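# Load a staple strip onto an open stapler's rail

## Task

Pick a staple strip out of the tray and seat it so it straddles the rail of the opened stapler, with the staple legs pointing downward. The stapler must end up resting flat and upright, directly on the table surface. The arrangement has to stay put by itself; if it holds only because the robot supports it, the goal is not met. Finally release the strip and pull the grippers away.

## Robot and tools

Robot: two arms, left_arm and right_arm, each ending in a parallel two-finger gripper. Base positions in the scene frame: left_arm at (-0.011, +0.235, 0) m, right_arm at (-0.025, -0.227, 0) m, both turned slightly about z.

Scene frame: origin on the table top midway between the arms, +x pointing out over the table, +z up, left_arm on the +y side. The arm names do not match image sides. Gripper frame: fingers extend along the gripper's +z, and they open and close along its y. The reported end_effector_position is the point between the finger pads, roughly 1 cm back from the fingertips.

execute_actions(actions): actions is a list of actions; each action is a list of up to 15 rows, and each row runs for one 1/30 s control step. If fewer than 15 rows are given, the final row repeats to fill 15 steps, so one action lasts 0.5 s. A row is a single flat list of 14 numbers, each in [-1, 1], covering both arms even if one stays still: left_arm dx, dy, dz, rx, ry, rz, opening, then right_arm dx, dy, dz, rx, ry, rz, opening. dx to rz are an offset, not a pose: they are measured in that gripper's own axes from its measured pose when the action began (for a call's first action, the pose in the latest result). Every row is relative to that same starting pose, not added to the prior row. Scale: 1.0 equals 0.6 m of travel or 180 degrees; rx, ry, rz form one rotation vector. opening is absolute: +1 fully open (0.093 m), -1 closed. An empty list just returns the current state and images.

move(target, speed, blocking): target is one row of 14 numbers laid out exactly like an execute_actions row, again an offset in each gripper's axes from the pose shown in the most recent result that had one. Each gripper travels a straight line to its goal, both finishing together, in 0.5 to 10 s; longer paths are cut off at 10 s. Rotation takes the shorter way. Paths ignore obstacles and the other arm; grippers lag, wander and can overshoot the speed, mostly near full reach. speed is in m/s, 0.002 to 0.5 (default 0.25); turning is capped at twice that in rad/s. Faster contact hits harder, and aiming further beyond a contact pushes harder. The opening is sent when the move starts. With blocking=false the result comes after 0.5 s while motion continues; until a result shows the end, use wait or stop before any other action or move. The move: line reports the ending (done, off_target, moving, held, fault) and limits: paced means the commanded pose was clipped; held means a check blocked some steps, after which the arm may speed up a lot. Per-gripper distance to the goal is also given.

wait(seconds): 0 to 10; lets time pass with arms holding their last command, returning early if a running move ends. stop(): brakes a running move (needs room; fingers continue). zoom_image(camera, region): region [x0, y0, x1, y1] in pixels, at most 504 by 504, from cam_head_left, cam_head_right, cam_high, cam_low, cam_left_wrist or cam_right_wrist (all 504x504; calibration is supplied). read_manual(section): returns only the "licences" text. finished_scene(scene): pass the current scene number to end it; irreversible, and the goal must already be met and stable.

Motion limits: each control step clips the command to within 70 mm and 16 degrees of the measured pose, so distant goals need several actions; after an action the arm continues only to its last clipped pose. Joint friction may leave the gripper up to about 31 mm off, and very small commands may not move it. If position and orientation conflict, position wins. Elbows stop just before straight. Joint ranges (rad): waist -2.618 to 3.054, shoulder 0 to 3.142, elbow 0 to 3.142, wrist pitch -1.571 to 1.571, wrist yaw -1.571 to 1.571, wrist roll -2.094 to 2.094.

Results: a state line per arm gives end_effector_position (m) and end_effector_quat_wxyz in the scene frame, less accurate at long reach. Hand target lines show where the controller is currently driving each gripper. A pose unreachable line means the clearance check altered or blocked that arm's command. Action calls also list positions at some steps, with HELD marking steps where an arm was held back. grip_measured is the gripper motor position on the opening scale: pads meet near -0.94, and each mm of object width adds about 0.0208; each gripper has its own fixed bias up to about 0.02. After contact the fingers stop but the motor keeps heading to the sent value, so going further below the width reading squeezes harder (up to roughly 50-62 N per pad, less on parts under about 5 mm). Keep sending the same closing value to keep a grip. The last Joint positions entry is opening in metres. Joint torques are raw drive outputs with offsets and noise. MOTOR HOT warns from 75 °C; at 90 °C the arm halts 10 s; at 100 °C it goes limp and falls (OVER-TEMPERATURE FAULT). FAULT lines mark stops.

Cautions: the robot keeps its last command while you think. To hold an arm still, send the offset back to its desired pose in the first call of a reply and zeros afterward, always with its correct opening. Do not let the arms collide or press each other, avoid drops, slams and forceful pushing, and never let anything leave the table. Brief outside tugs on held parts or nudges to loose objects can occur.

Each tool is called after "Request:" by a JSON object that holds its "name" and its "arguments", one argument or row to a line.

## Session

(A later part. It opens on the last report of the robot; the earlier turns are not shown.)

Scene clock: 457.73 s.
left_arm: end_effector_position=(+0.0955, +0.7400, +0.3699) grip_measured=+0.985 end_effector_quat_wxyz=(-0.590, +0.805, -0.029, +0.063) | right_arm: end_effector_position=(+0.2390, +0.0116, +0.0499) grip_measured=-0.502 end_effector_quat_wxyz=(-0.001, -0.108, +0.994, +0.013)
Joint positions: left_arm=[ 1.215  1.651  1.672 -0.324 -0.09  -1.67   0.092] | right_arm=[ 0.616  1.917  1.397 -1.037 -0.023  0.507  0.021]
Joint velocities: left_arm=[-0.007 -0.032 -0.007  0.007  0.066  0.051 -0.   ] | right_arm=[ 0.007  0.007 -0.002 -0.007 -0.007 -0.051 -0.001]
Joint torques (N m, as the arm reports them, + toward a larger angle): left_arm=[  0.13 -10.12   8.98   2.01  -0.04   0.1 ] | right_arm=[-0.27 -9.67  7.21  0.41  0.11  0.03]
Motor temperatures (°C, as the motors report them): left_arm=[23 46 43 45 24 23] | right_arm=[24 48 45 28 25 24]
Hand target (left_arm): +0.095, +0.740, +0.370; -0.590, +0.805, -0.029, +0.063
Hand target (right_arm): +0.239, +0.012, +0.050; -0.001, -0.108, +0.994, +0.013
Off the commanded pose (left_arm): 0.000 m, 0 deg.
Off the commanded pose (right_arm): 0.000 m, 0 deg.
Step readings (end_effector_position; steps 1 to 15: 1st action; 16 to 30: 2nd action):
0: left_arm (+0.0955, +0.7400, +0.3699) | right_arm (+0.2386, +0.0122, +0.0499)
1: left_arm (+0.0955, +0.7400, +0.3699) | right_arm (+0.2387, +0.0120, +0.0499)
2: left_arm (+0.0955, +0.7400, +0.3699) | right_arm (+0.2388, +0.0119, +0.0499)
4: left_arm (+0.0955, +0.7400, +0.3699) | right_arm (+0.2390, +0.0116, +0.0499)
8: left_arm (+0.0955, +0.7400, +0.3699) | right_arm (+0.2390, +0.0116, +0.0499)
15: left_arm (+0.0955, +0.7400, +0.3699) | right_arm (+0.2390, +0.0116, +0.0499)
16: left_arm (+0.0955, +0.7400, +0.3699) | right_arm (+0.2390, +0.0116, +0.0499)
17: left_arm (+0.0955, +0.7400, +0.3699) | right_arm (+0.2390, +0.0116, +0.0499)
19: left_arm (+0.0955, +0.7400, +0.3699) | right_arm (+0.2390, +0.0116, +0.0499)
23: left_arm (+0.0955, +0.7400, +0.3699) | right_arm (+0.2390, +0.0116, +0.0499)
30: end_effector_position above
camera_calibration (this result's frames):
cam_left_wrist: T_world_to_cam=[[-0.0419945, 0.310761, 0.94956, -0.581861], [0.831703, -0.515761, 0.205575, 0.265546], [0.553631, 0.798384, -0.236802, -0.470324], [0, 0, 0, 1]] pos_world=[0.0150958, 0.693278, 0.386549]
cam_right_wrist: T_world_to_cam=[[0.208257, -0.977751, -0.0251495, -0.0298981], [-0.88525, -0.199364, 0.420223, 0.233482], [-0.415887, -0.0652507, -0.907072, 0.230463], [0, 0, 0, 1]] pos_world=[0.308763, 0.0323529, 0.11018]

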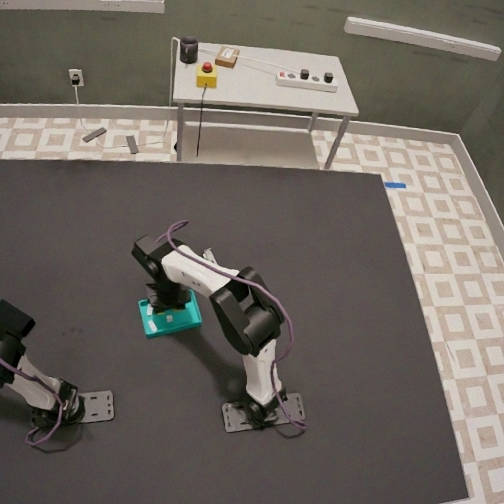

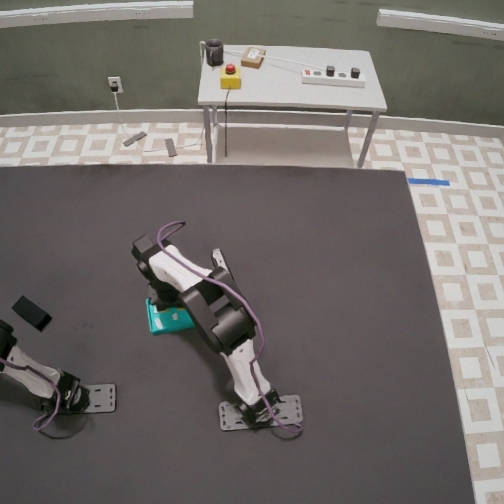

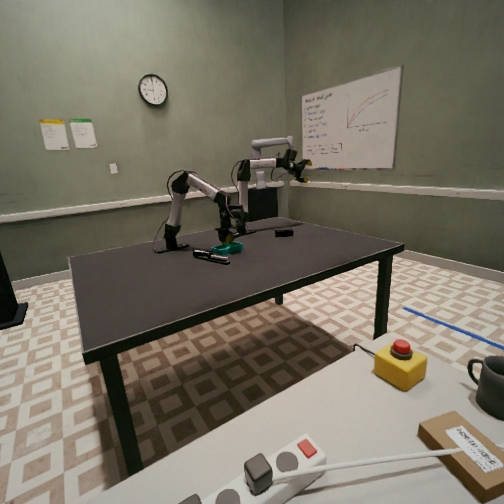

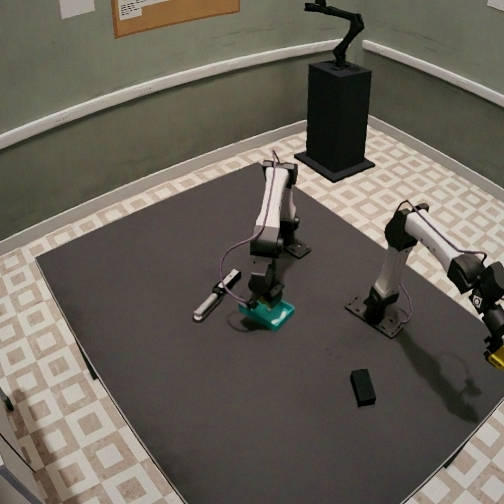

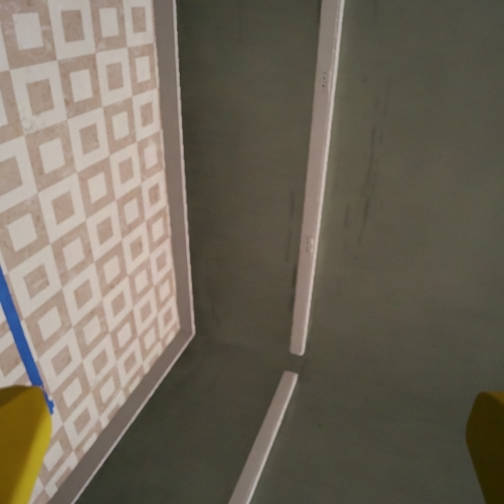

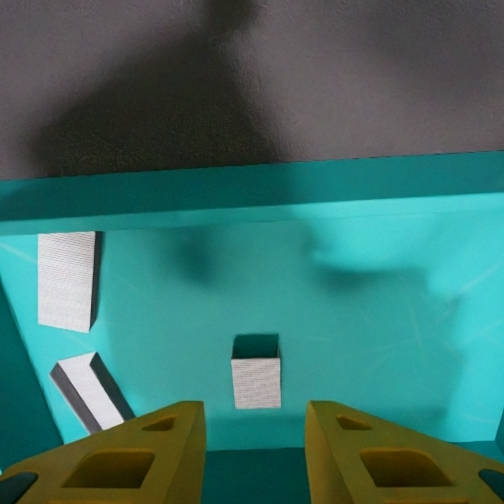

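Request:
{"name": "execute_actions", "arguments": {
  "actions": [
    [[0,0,0,0,0,0,1,0.008,-0.008,0.045,0,0,0,-0.5]],
    [[0,0,0,0,0,0,1,0,0,0,0,0,0,-0.5]]
  ]
}}

Scene clock: 464.77 s.
left_arm: end_effector_position=(+0.0955, +0.7400, +0.3699) grip_measured=+0.985 end_effector_quat_wxyz=(-0.590, +0.805, -0.029, +0.063) | right_arm: end_effector_position=(+0.2362, +0.0091, +0.0301) grip_measured=-0.502 end_effector_quat_wxyz=(+0.003, -0.108, +0.994, +0.016)
Joint positions: left_arm=[ 1.215  1.651  1.672 -0.324 -0.09  -1.67   0.092] | right_arm=[ 0.616  1.917  1.315 -0.944 -0.023  0.507  0.021]
Joint velocities: left_arm=[-0.007 -0.022 -0.002  0.037 -0.051 -0.022  0.   ] | right_arm=[-0.017  0.002 -0.002  0.037 -0.081  0.081  0.001]
Joint torques (N m, as the arm reports them, + toward a larger angle): left_arm=[  0.16 -10.12   8.93   2.01  -0.04   0.1 ] | right_arm=[-0.33 -9.67  6.9   0.45  0.12  0.01]
Motor temperatures (°C, as the motors report them): left_arm=[23 46 43 45 24 23] | right_arm=[24 48 45 28 25 24]
Hand target (left_arm): +0.095, +0.740, +0.370; -0.590, +0.805, -0.029, +0.063
Hand target (right_arm): +0.236, +0.009, +0.030; +0.003, -0.108, +0.994, +0.016
Off the commanded pose (left_arm): 0.000 m, 0 deg.
Off the commanded pose (right_arm): 0.000 m, 0 deg.
Step readings (end_effector_position; steps 1 to 15: 1st action; 16 to 30: 2nd action):
0: left_arm (+0.0955, +0.7400, +0.3699) | right_arm (+0.2390, +0.0116, +0.0499)
1: left_arm (+0.0955, +0.7400, +0.3699) | right_arm (+0.2394, +0.0119, +0.0475)
2: left_arm (+0.0955, +0.7400, +0.3699) | right_arm (+0.2390, +0.0116, +0.0437)
4: left_arm (+0.0955, +0.7400, +0.3699) | right_arm (+0.2346, +0.0077, +0.0352)
8: left_arm (+0.0955, +0.7400, +0.3699) | right_arm (+0.2322, +0.0055, +0.0301)
15: left_arm (+0.0955, +0.7400, +0.3699) | right_arm (+0.2362, +0.0091, +0.0301)
16: left_arm (+0.0955, +0.7400, +0.3699) | right_arm (+0.2362, +0.0091, +0.0301)
17: left_arm (+0.0955, +0.7400, +0.3699) | right_arm (+0.2362, +0.0091, +0.0301)
19: left_arm (+0.0955, +0.7400, +0.3699) | right_arm (+0.2362, +0.0091, +0.0301)
23: left_arm (+0.0955, +0.7400, +0.3699) | right_arm (+0.2362, +0.0091, +0.0301)
30: end_effector_position above
camera_calibration (this result's frames):
cam_left_wrist: T_world_to_cam=[[-0.0419945, 0.310761, 0.94956, -0.581861], [0.831703, -0.515761, 0.205575, 0.265546], [0.553631, 0.798384, -0.236802, -0.470324], [0, 0, 0, 1]] pos_world=[0.0150958, 0.693278, 0.386549]
cam_right_wrist: T_world_to_cam=[[0.208479, -0.977554, -0.0303971, -0.0321478], [-0.888579, -0.202306, 0.411703, 0.23984], [-0.408612, -0.0588215, -0.910811, 0.209556], [0, 0, 0, 1]] pos_world=[0.305446, 0.0294212, 0.0911461]

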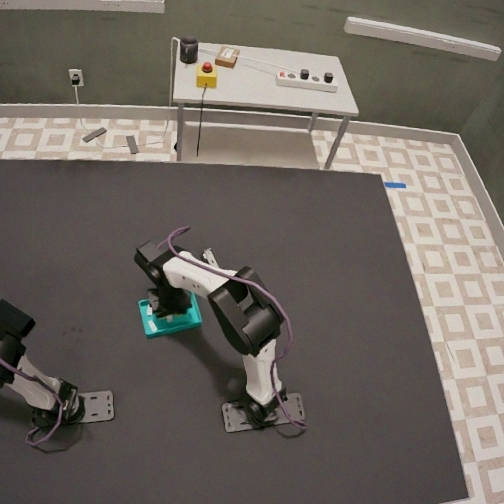

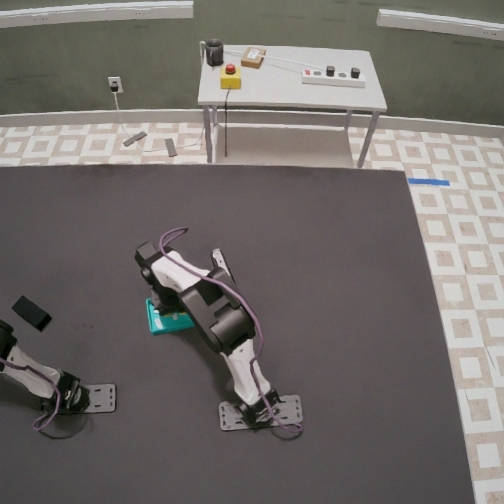

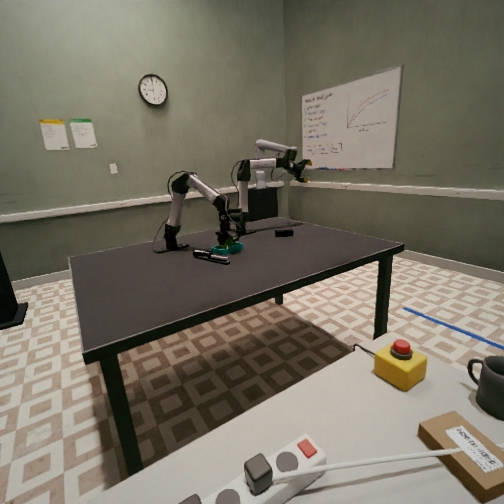

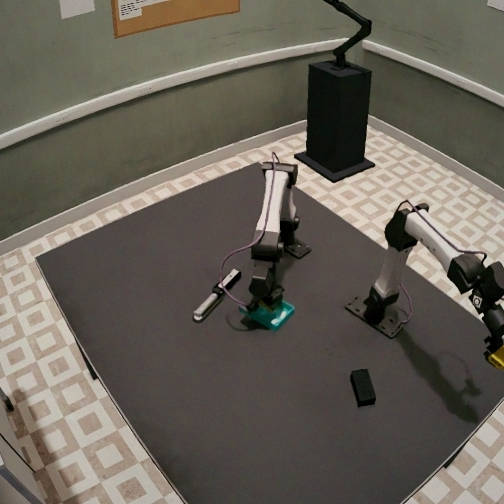

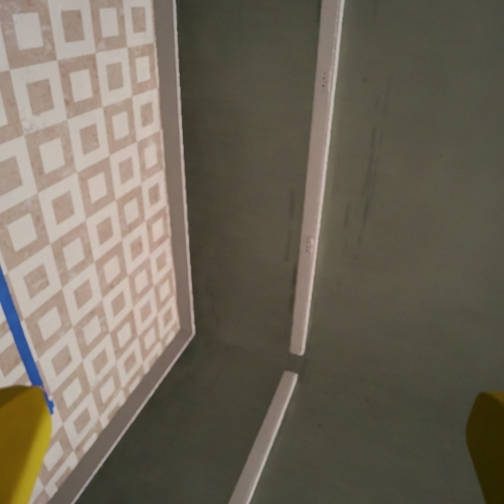

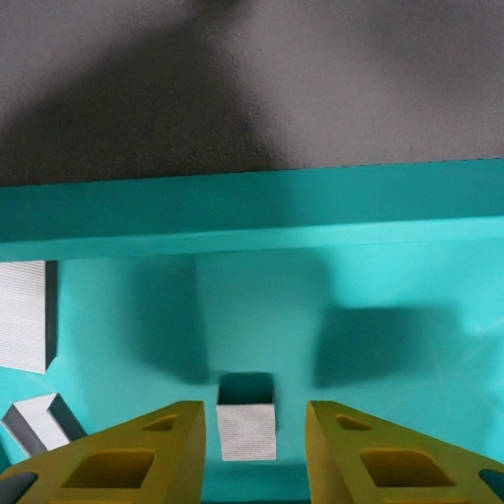

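Request:
{"name": "execute_actions", "arguments": {
  "actions": [
    [[0,0,0,0,0,0,1,0,0,0.032,0,0,0,-0.5]],
    [[0,0,0,0,0,0,1,0,0,0,0,0,0,-0.5]]
  ]
}}

Scene clock: 472.87 s.
left_arm: end_effector_position=(+0.0955, +0.7400, +0.3699) grip_measured=+0.985 end_effector_quat_wxyz=(-0.590, +0.805, -0.029, +0.063) | right_arm: end_effector_position=(+0.2405, +0.0129, +0.0216) grip_measured=-0.502 end_effector_quat_wxyz=(+0.013, -0.108, +0.994, +0.023)
Joint positions: left_arm=[ 1.215  1.651  1.672 -0.324 -0.09  -1.67   0.092] | right_arm=[ 0.616  1.93   1.295 -0.888 -0.023  0.507  0.021]
Joint velocities: left_arm=[-0.017 -0.007 -0.007 -0.037 -0.11  -0.022 -0.   ] | right_arm=[ 0.012  0.007 -0.002 -0.022 -0.037  0.022 -0.001]
Joint torques (N m, as the arm reports them, + toward a larger angle): left_arm=[  0.02 -10.1    8.94   2.01  -0.04   0.11] | right_arm=[-0.32 -9.86  7.15  0.45  0.08  0.08]
Motor temperatures (°C, as the motors report them): left_arm=[23 46 43 45 24 23] | right_arm=[24 48 44 28 25 24]
Hand target (left_arm): +0.095, +0.740, +0.370; -0.590, +0.805, -0.029, +0.063
Hand target (right_arm): +0.240, +0.013, +0.022; +0.013, -0.108, +0.994, +0.023
Off the commanded pose (left_arm): 0.000 m, 0 deg.
Off the commanded pose (right_arm): 0.000 m, 0 deg.
Step readings (end_effector_position; steps 1 to 15: 1st action; 16 to 30: 2nd action):
0: left_arm (+0.0955, +0.7400, +0.3699) | right_arm (+0.2362, +0.0091, +0.0301)
1: left_arm (+0.0955, +0.7400, +0.3699) | right_arm (+0.2367, +0.0095, +0.0293)
2: left_arm (+0.0955, +0.7400, +0.3699) | right_arm (+0.2375, +0.0102, +0.0282)
4: left_arm (+0.0955, +0.7400, +0.3699) | right_arm (+0.2379, +0.0106, +0.0251)
8: left_arm (+0.0955, +0.7400, +0.3699) | right_arm (+0.2388, +0.0114, +0.0216)
15: left_arm (+0.0955, +0.7400, +0.3699) | right_arm (+0.2404, +0.0128, +0.0216)
16: left_arm (+0.0955, +0.7400, +0.3699) | right_arm (+0.2405, +0.0129, +0.0216)
17: left_arm (+0.0955, +0.7400, +0.3699) | right_arm (+0.2405, +0.0129, +0.0216)
19: left_arm (+0.0955, +0.7400, +0.3699) | right_arm (+0.2405, +0.0129, +0.0216)
23: left_arm (+0.0955, +0.7400, +0.3699) | right_arm (+0.2405, +0.0129, +0.0216)
30: end_effector_position above
camera_calibration (this result's frames):
cam_left_wrist: T_world_to_cam=[[-0.0419945, 0.310761, 0.94956, -0.581861], [0.831703, -0.515761, 0.205575, 0.265546], [0.553631, 0.798384, -0.236802, -0.470324], [0, 0, 0, 1]] pos_world=[0.0150958, 0.693278, 0.386549]
cam_right_wrist: T_world_to_cam=[[0.209121, -0.976987, -0.0420034, -0.0295024], [-0.895707, -0.208605, 0.392674, 0.250132], [-0.392399, -0.0444935, -0.918718, 0.199875], [0, 0, 0, 1]] pos_world=[0.308645, 0.0322485, 0.0841694]

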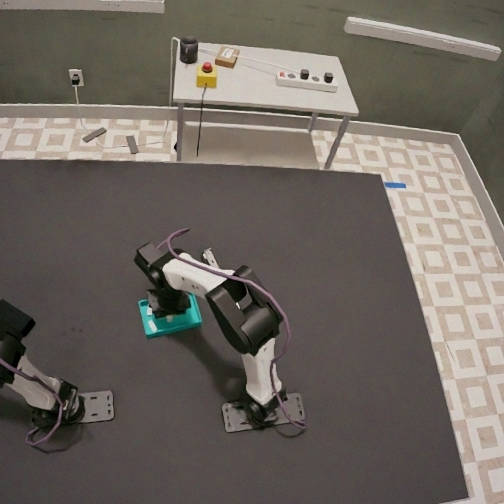

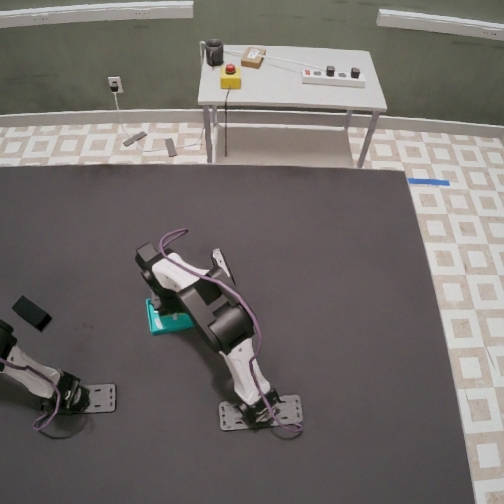

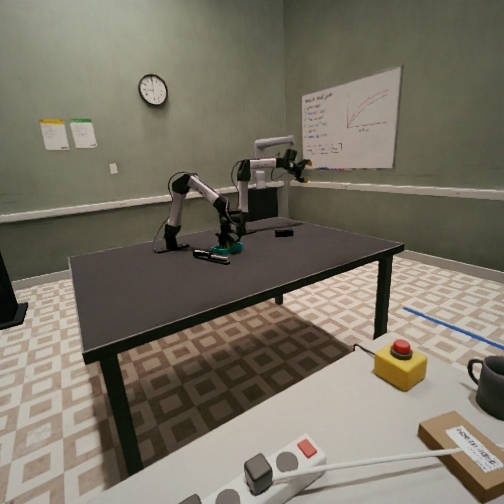

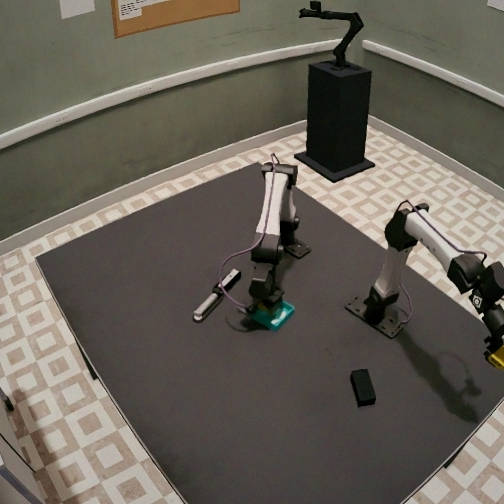

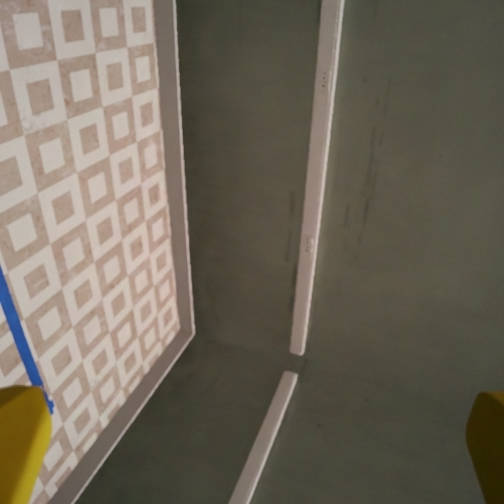

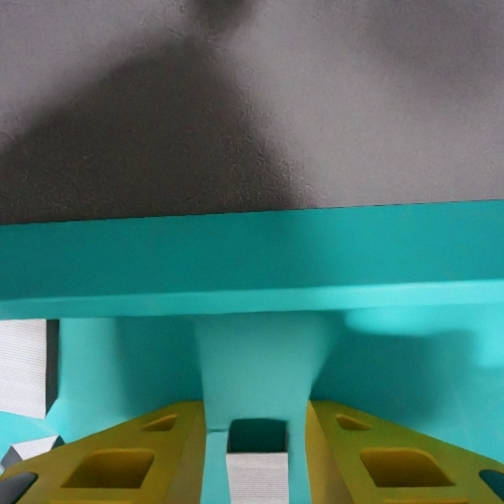

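Request:
{"name": "execute_actions", "arguments": {
  "actions": [
    [[0,0,0,0,0,0,1,0,0,0,0,0,0,-0.7]],
    [[0,0,0,0,0,0,1,0,0,0,0,0,0,-0.84]],
    [[0,0,0,0,0,0,1,0,0,-0.11,0,0,0,-0.84]],
    [[0,0,0,0,0,0,1,0,0,-0.03,0,0,0,-0.84]]
  ]
}}

Scene clock: 483.13 s.
left_arm: end_effector_position=(+0.0955, +0.7400, +0.3699) grip_measured=+0.985 end_effector_quat_wxyz=(-0.590, +0.805, -0.029, +0.063) | right_arm: end_effector_position=(+0.2396, +0.0121, +0.1023) grip_measured=-0.826 end_effector_quat_wxyz=(+0.022, -0.109, +0.993, +0.030)
Joint positions: left_arm=[ 1.215  1.651  1.672 -0.324 -0.09  -1.67   0.092] | right_arm=[ 0.616  1.831  1.493 -1.163 -0.023  0.507  0.006]
Joint velocities: left_arm=[ 0.017 -0.002 -0.012 -0.007 -0.037  0.007  0.001] | right_arm=[ 0.002  0.002 -0.012 -0.007 -0.037 -0.007 -0.   ]
Joint torques (N m, as the arm reports them, + toward a larger angle): left_arm=[  0.2  -10.14   8.99   2.01  -0.03   0.11] | right_arm=[ -0.49 -10.25   9.13   0.41   0.12   0.05]
Motor temperatures (°C, as the motors report them): left_arm=[23 46 43 45 24 23] | right_arm=[24 48 45 28 25 24]
Hand target (left_arm): +0.095, +0.740, +0.370; -0.590, +0.805, -0.029, +0.063
Hand target (right_arm): +0.241, +0.012, +0.110; +0.027, -0.109, +0.993, +0.033
Off the commanded pose (left_arm): 0.000 m, 0 deg.
Off the commanded pose (right_arm): 0.008 m, 1 deg.
Step readings (end_effector_position; steps 1 to 15: 1st action; 16 to 30: 2nd action; 31 to 45: 3rd action; 46 to 60: 4th action):
0: left_arm (+0.0955, +0.7400, +0.3699) | right_arm (+0.2405, +0.0129, +0.0216)
1: left_arm (+0.0955, +0.7400, +0.3699) | right_arm (+0.2405, +0.0129, +0.0216)
2: left_arm (+0.0955, +0.7400, +0.3699) | right_arm (+0.2405, +0.0129, +0.0216)
4: left_arm (+0.0955, +0.7400, +0.3699) | right_arm (+0.2405, +0.0129, +0.0216)
8: left_arm (+0.0955, +0.7400, +0.3699) | right_arm (+0.2405, +0.0129, +0.0216)
15: left_arm (+0.0955, +0.7400, +0.3699) | right_arm (+0.2405, +0.0129, +0.0216)
16: left_arm (+0.0955, +0.7400, +0.3699) | right_arm (+0.2405, +0.0129, +0.0216)
17: left_arm (+0.0955, +0.7400, +0.3699) | right_arm (+0.2405, +0.0129, +0.0216)
19: left_arm (+0.0955, +0.7400, +0.3699) | right_arm (+0.2405, +0.0129, +0.0216)
23: left_arm (+0.0955, +0.7400, +0.3699) | right_arm (+0.2405, +0.0129, +0.0216)
30: left_arm (+0.0955, +0.7400, +0.3699) | right_arm (+0.2405, +0.0129, +0.0216)
31: left_arm (+0.0955, +0.7400, +0.3699) | right_arm (+0.2394, +0.0119, +0.0262)
32: left_arm (+0.0955, +0.7400, +0.3699) | right_arm (+0.2379, +0.0105, +0.0341)
34: left_arm (+0.0955, +0.7400, +0.3699) | right_arm (+0.2413, +0.0136, +0.0577)
38: left_arm (+0.0955, +0.7400, +0.3699) | right_arm (+0.2492, +0.0206, +0.0910)
45: left_arm (+0.0955, +0.7400, +0.3699) | right_arm (+0.2417, +0.0139, +0.0918)
46: left_arm (+0.0955, +0.7400, +0.3699) | right_arm (+0.2409, +0.0132, +0.0930)
47: left_arm (+0.0955, +0.7400, +0.3699) | right_arm (+0.2404, +0.0128, +0.0948)
49: left_arm (+0.0955, +0.7400, +0.3699) | right_arm (+0.2413, +0.0135, +0.0993)
53: left_arm (+0.0955, +0.7400, +0.3699) | right_arm (+0.2415, +0.0137, +0.1025)
60: end_effector_position above
camera_calibration (this result's frames):
cam_left_wrist: T_world_to_cam=[[-0.0419945, 0.310761, 0.94956, -0.581861], [0.831703, -0.515761, 0.205575, 0.265546], [0.553631, 0.798384, -0.236802, -0.470324], [0, 0, 0, 1]] pos_world=[0.0150958, 0.693278, 0.386549]
cam_right_wrist: T_world_to_cam=[[0.209907, -0.976292, -0.0528398, -0.0257871], [-0.902068, -0.214227, 0.374672, 0.220927], [-0.37711, -0.0309813, -0.92565, 0.270477], [0, 0, 0, 1]] pos_world=[0.306703, 0.0305326, 0.166229]

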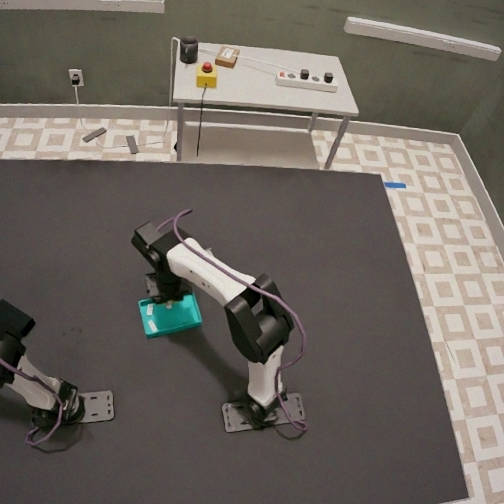

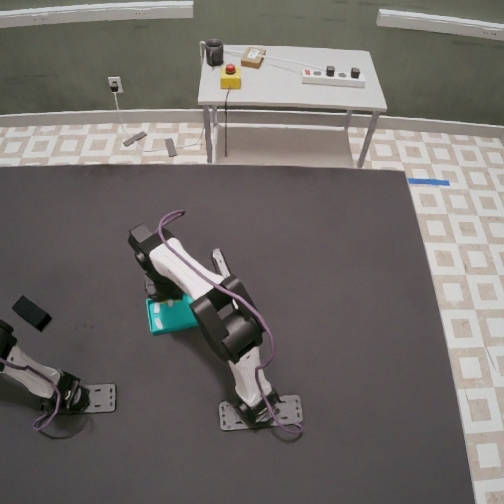

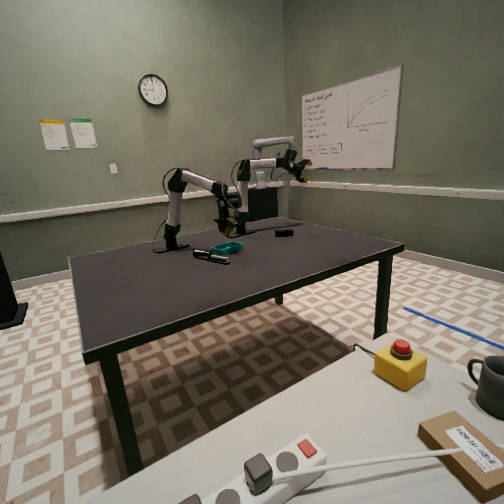

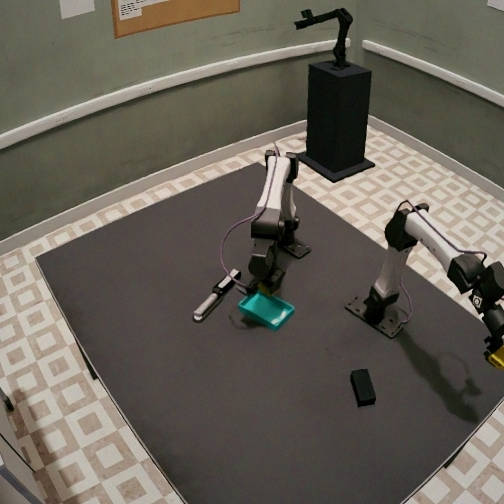

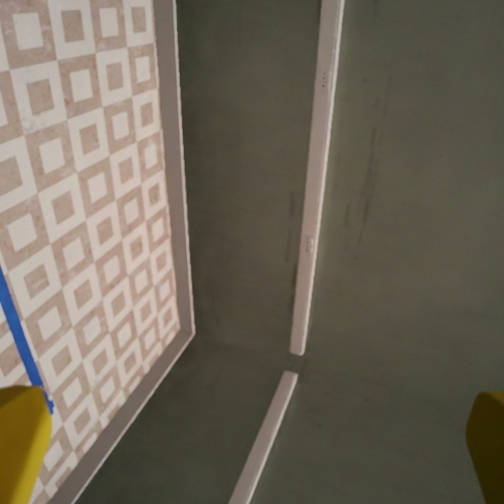

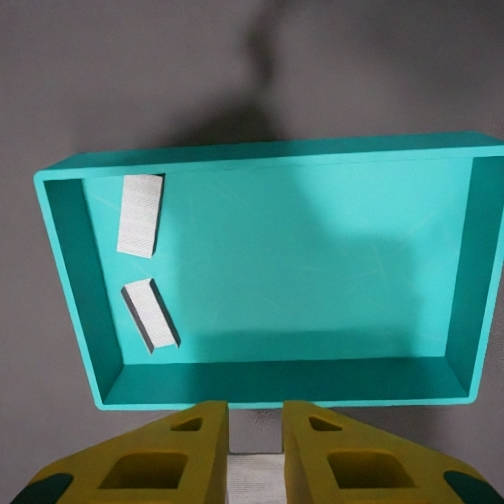

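Request:
{"name": "move", "arguments": {
  "target": [0,0,0,0,0,0,1,-0.062,-0.256,0,0.006,0,-0.058,-0.84],
  "speed": 0.15
}}

Scene clock: 492.97 s.
left_arm: end_effector_position=(+0.0955, +0.7400, +0.3699) grip_measured=+0.985 end_effector_quat_wxyz=(-0.590, +0.805, -0.029, +0.063) | right_arm: end_effector_position=(+0.3066, -0.1315, +0.0989) grip_measured=-0.826 end_effector_quat_wxyz=(+0.026, -0.193, +0.981, +0.013)
Joint positions: left_arm=[ 1.215  1.651  1.672 -0.324 -0.09  -1.67   0.092] | right_arm=[ 0.161  1.804  1.447 -1.16  -0.023 -0.119  0.006]
Joint velocities: left_arm=[-0.017  0.012  0.022  0.051 -0.007 -0.037 -0.   ] | right_arm=[-0.002  0.002  0.002  0.066 -0.037 -0.007  0.   ]
Joint torques (N m, as the arm reports them, + toward a larger angle): left_arm=[  0.06 -10.1    9.06   2.03  -0.02   0.1 ] | right_arm=[-0.48 -8.42  7.15  0.59  0.06 -0.03]
Motor temperatures (°C, as the motors report them): left_arm=[23 46 43 45 24 23] | right_arm=[24 49 45 28 25 24]
Hand target (left_arm): +0.095, +0.740, +0.370; -0.590, +0.805, -0.029, +0.063
Hand target (right_arm): +0.308, -0.131, +0.095; +0.025, -0.198, +0.980, +0.015
Off the commanded pose (left_arm): 0.000 m, 0 deg.
Off the commanded pose (right_arm): 0.004 m, 1 deg.
move: done
camera_calibration (this result's frames):
cam_left_wrist: T_world_to_cam=[[-0.0419945, 0.310761, 0.94956, -0.581861], [0.831703, -0.515761, 0.205575, 0.265546], [0.553631, 0.798384, -0.236802, -0.470324], [0, 0, 0, 1]] pos_world=[0.0150958, 0.693278, 0.386549]
cam_right_wrist: T_world_to_cam=[[0.372359, -0.927964, -0.0152003, -0.227381], [-0.860312, -0.351264, 0.369428, 0.221595], [-0.348155, -0.124483, -0.929135, 0.267349], [0, 0, 0, 1]] pos_world=[0.368387, -0.0998831, 0.163084]

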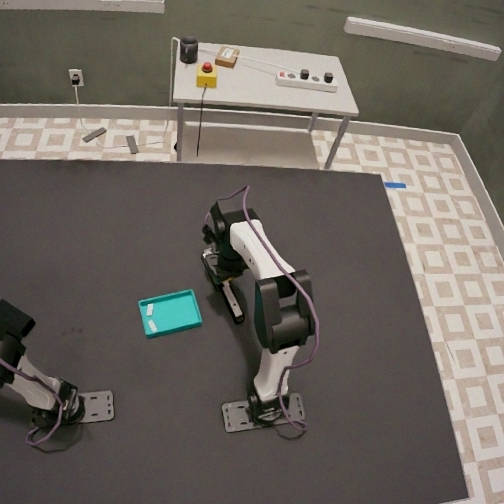

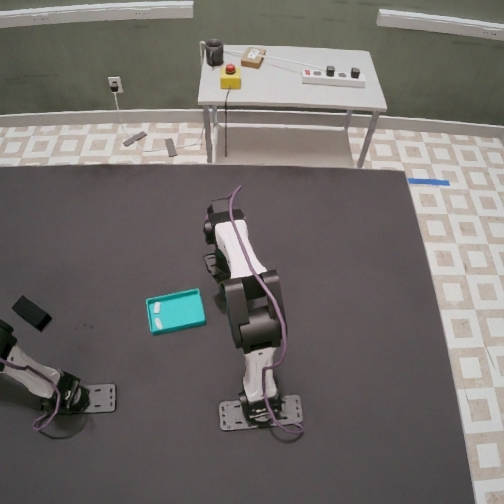

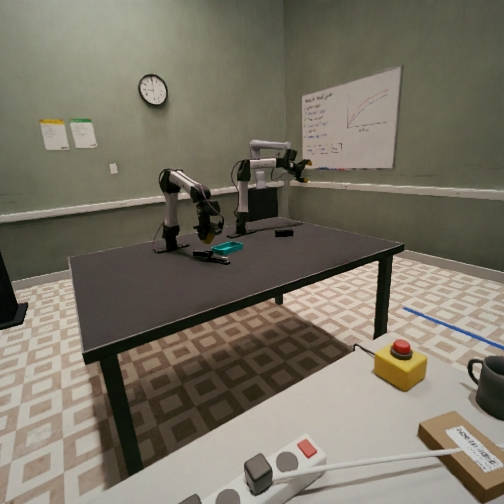

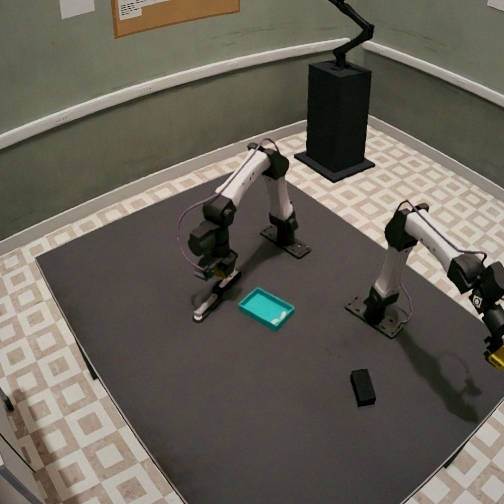

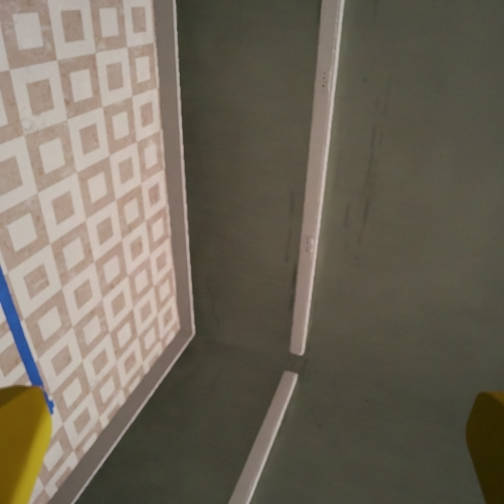

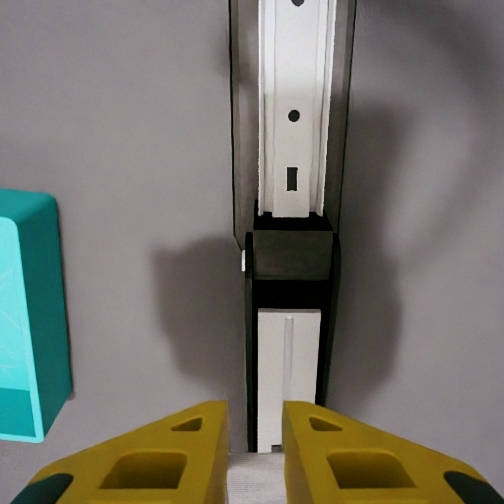

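Request:
{"name": "move", "arguments": {
  "target": [0,0,0,0,0,0,1,-0.13,-0.022,0,0,0,0,-0.84],
  "speed": 0.15
}}

Scene clock: 505.13 s.
left_arm: end_effector_position=(+0.0955, +0.7400, +0.3699) grip_measured=+0.985 end_effector_quat_wxyz=(-0.590, +0.805, -0.029, +0.063) | right_arm: end_effector_position=(+0.3811, -0.1110, +0.1052) grip_measured=-0.826 end_effector_quat_wxyz=(+0.032, -0.194, +0.980, +0.014)
Joint positions: left_arm=[ 1.215  1.651  1.672 -0.324 -0.09  -1.67   0.092] | right_arm=[ 0.161  2.102  1.885 -1.288 -0.023 -0.123  0.006]
Joint velocities: left_arm=[-0.002 -0.002 -0.012 -0.095 -0.066 -0.022  0.   ] | right_arm=[ 0.017 -0.002 -0.002 -0.022 -0.007 -0.095 -0.001]
Joint torques (N m, as the arm reports them, + toward a larger angle): left_arm=[  0.18 -10.2    9.     2.02  -0.04   0.08] | right_arm=[ -1.25 -10.63   9.46   0.39   0.1   -0.04]
Motor temperatures (°C, as the motors report them): left_arm=[23 46 44 46 24 23] | right_arm=[24 48 45 28 25 24]
Hand target (left_arm): +0.095, +0.740, +0.370; -0.590, +0.805, -0.029, +0.063
Hand target (right_arm): +0.383, -0.115, +0.103; +0.026, -0.193, +0.981, +0.013
Off the commanded pose (left_arm): 0.000 m, 0 deg.
Off the commanded pose (right_arm): 0.005 m, 1 deg.
move: done
camera_calibration (this result's frames):
cam_left_wrist: T_world_to_cam=[[-0.0419945, 0.310761, 0.94956, -0.581861], [0.831703, -0.515761, 0.205575, 0.265546], [0.553631, 0.798384, -0.236802, -0.470324], [0, 0, 0, 1]] pos_world=[0.0150958, 0.693278, 0.386549]
cam_right_wrist: T_world_to_cam=[[0.375354, -0.926781, -0.0136113, -0.237194], [-0.863561, -0.355009, 0.358095, 0.292522], [-0.336708, -0.122658, -0.933586, 0.298024], [0, 0, 0, 1]] pos_world=[0.441989, -0.0794236, 0.170252]

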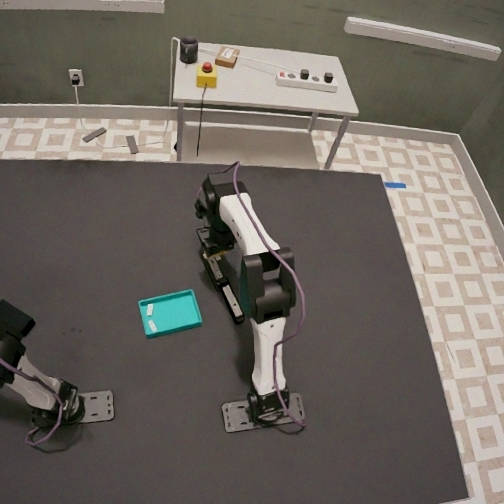

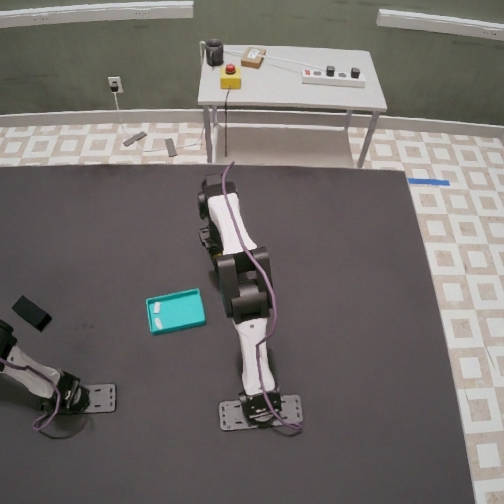

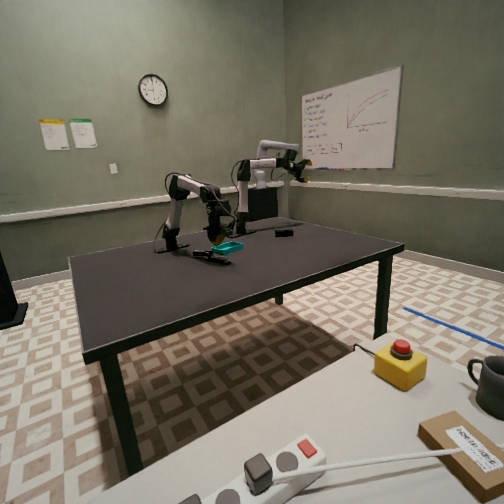

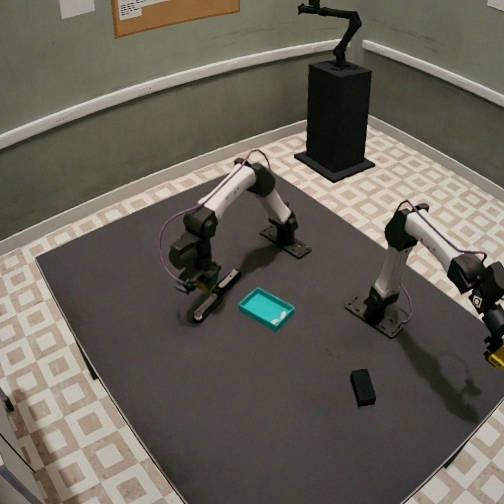

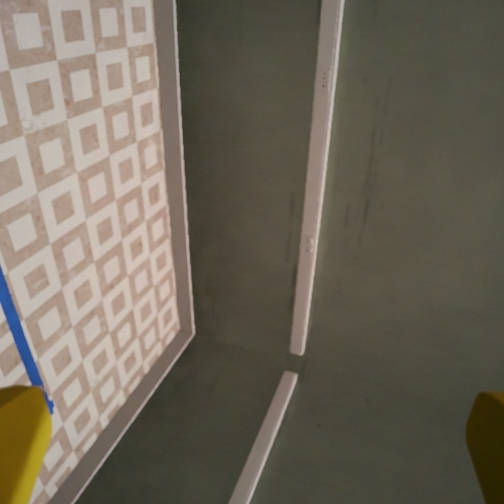

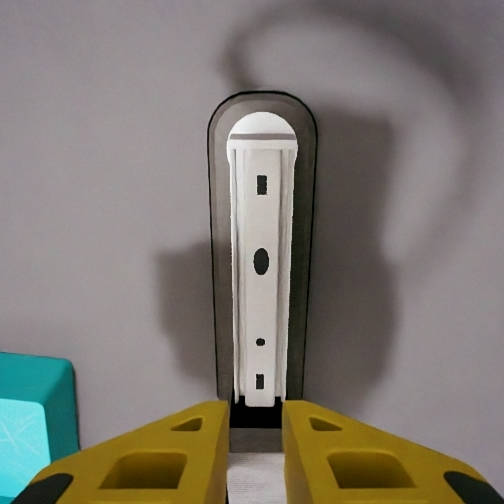

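Request:
{"name": "execute_actions", "arguments": {
  "actions": [
    [[0,0,0,0,0,0,1,0,0,0.075,0,0,0,-0.84]],
    [[0,0,0,0,0,0,1,0,0,0,0,0,0,-0.84]]
  ]
}}

Request:
{"name": "zoom_image", "arguments": {
  "camera": "cam_right_wrist",
  "region": [176,250,336,504]
}}

Scene clock: 517.73 s.
left_arm: end_effector_position=(+0.0955, +0.7400, +0.3699) grip_measured=+0.985 end_effector_quat_wxyz=(-0.590, +0.805, -0.029, +0.063) | right_arm: end_effector_position=(+0.3833, -0.1104, +0.0646) grip_measured=-0.826 end_effector_quat_wxyz=(+0.031, -0.194, +0.980, +0.014)
Joint positions: left_arm=[ 1.215  1.651  1.672 -0.324 -0.09  -1.67   0.092] | right_arm=[ 0.161  2.123  1.757 -1.142 -0.023 -0.123  0.006]
Joint velocities: left_arm=[-0.012 -0.017 -0.012 -0.007 -0.037 -0.007  0.001] | right_arm=[-0.012 -0.002 -0.017 -0.022  0.007  0.022  0.001]
Joint torques (N m, as the arm reports them, + toward a larger angle): left_arm=[  0.17 -10.07   8.95   2.    -0.04   0.11] | right_arm=[ -0.23 -12.     7.72   0.5    0.11   0.03]
Motor temperatures (°C, as the motors report them): left_arm=[23 47 44 46 24 23] | right_arm=[24 49 47 28 25 24]
Hand target (left_arm): +0.095, +0.740, +0.370; -0.590, +0.805, -0.029, +0.063
Hand target (right_arm): +0.383, -0.110, +0.065; +0.030, -0.194, +0.980, +0.014
Off the commanded pose (left_arm): 0.000 m, 0 deg.
Off the commanded pose (right_arm): 0.000 m, 0 deg.
Step readings (end_effector_position; steps 1 to 15: 1st action; 16 to 30: 2nd action):
0: left_arm (+0.0955, +0.7400, +0.3699) | right_arm (+0.3807, -0.1111, +0.1052)
1: left_arm (+0.0955, +0.7400, +0.3699) | right_arm (+0.3817, -0.1109, +0.1015)
2: left_arm (+0.0955, +0.7400, +0.3699) | right_arm (+0.3816, -0.1109, +0.0958)
4: left_arm (+0.0955, +0.7400, +0.3699) | right_arm (+0.3774, -0.1120, +0.0809)
8: left_arm (+0.0955, +0.7400, +0.3699) | right_arm (+0.3759, -0.1125, +0.0645)
15: left_arm (+0.0955, +0.7400, +0.3699) | right_arm (+0.3832, -0.1105, +0.0646)
16: left_arm (+0.0955, +0.7400, +0.3699) | right_arm (+0.3833, -0.1104, +0.0646)
17: left_arm (+0.0955, +0.7400, +0.3699) | right_arm (+0.3833, -0.1104, +0.0646)
19: left_arm (+0.0955, +0.7400, +0.3699) | right_arm (+0.3833, -0.1104, +0.0646)
23: left_arm (+0.0955, +0.7400, +0.3699) | right_arm (+0.3833, -0.1104, +0.0646)
30: end_effector_position above
camera_calibration (this result's frames):
cam_left_wrist: T_world_to_cam=[[-0.0419945, 0.310761, 0.94956, -0.581861], [0.831703, -0.515761, 0.205575, 0.265546], [0.553631, 0.798384, -0.236802, -0.470324], [0, 0, 0, 1]] pos_world=[0.0150958, 0.693278, 0.386549]
cam_right_wrist: T_world_to_cam=[[0.375314, -0.926793, -0.013966, -0.237971], [-0.862503, -0.354718, 0.360922, 0.308602], [-0.339453, -0.123413, -0.932492, 0.261782], [0, 0, 0, 1]] pos_world=[0.444347, -0.0787756, 0.129405]

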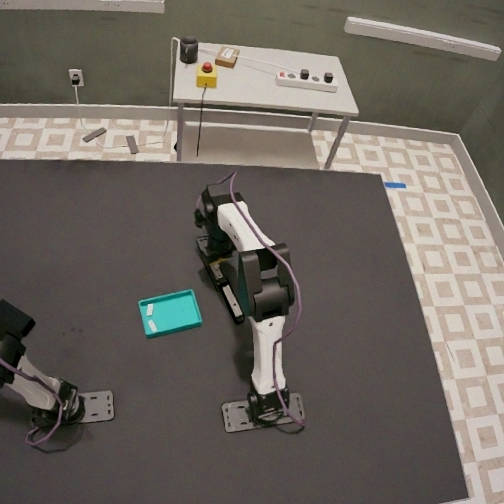

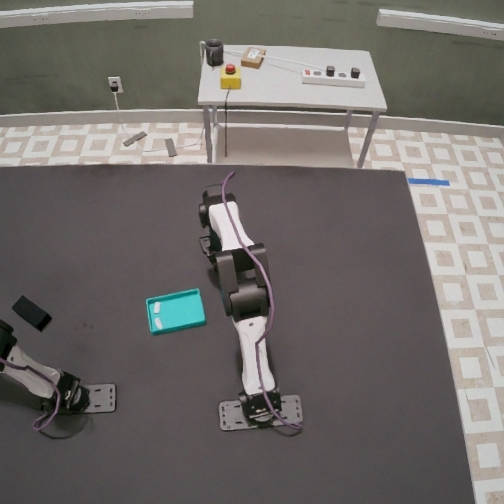

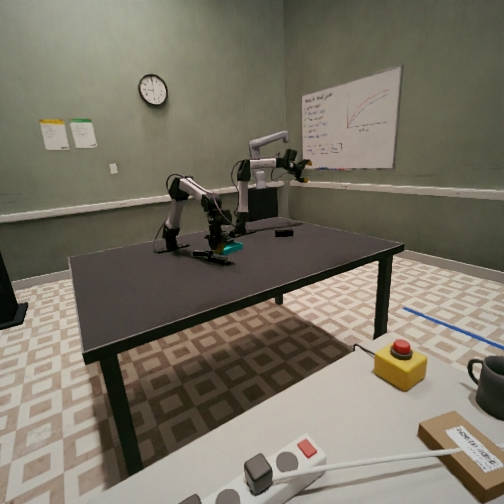

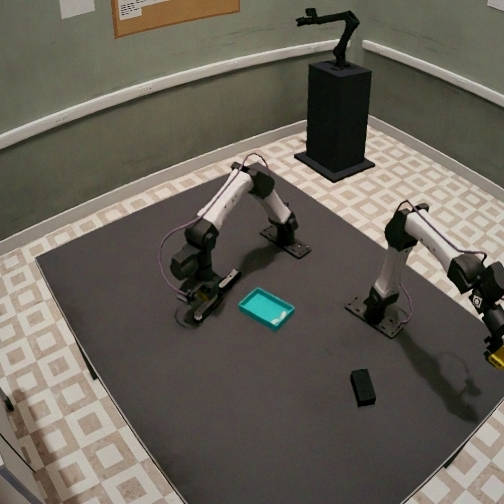

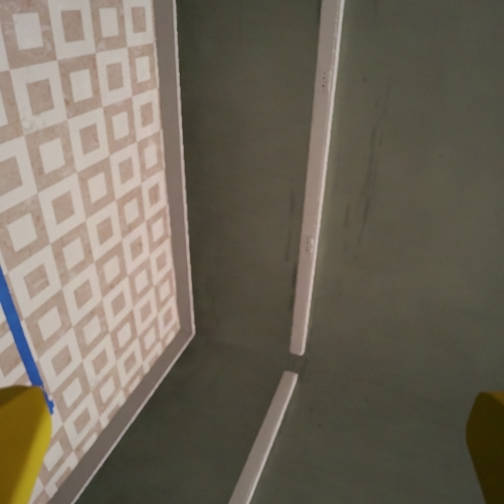

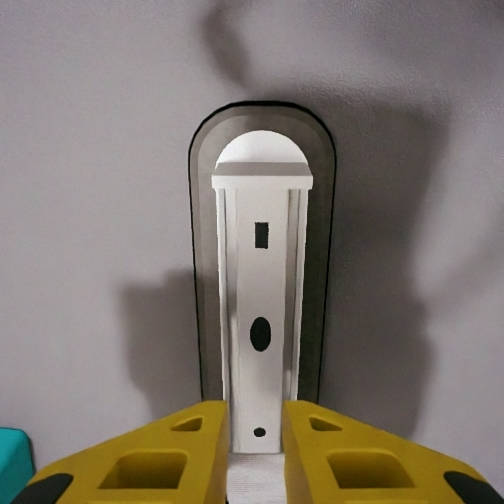

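Region (176, 250, 336, 504) of cam_right_wrist's 504x504 image, scaled by 1.984, with more detail than that image has; it fills the left 317 columns of this view, and the rest is white.

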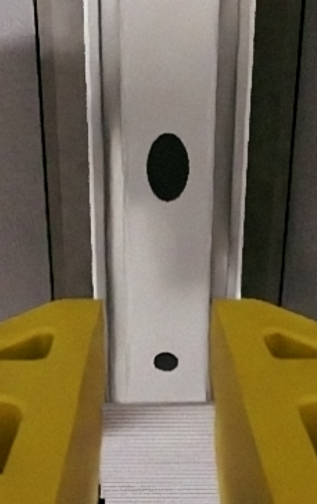

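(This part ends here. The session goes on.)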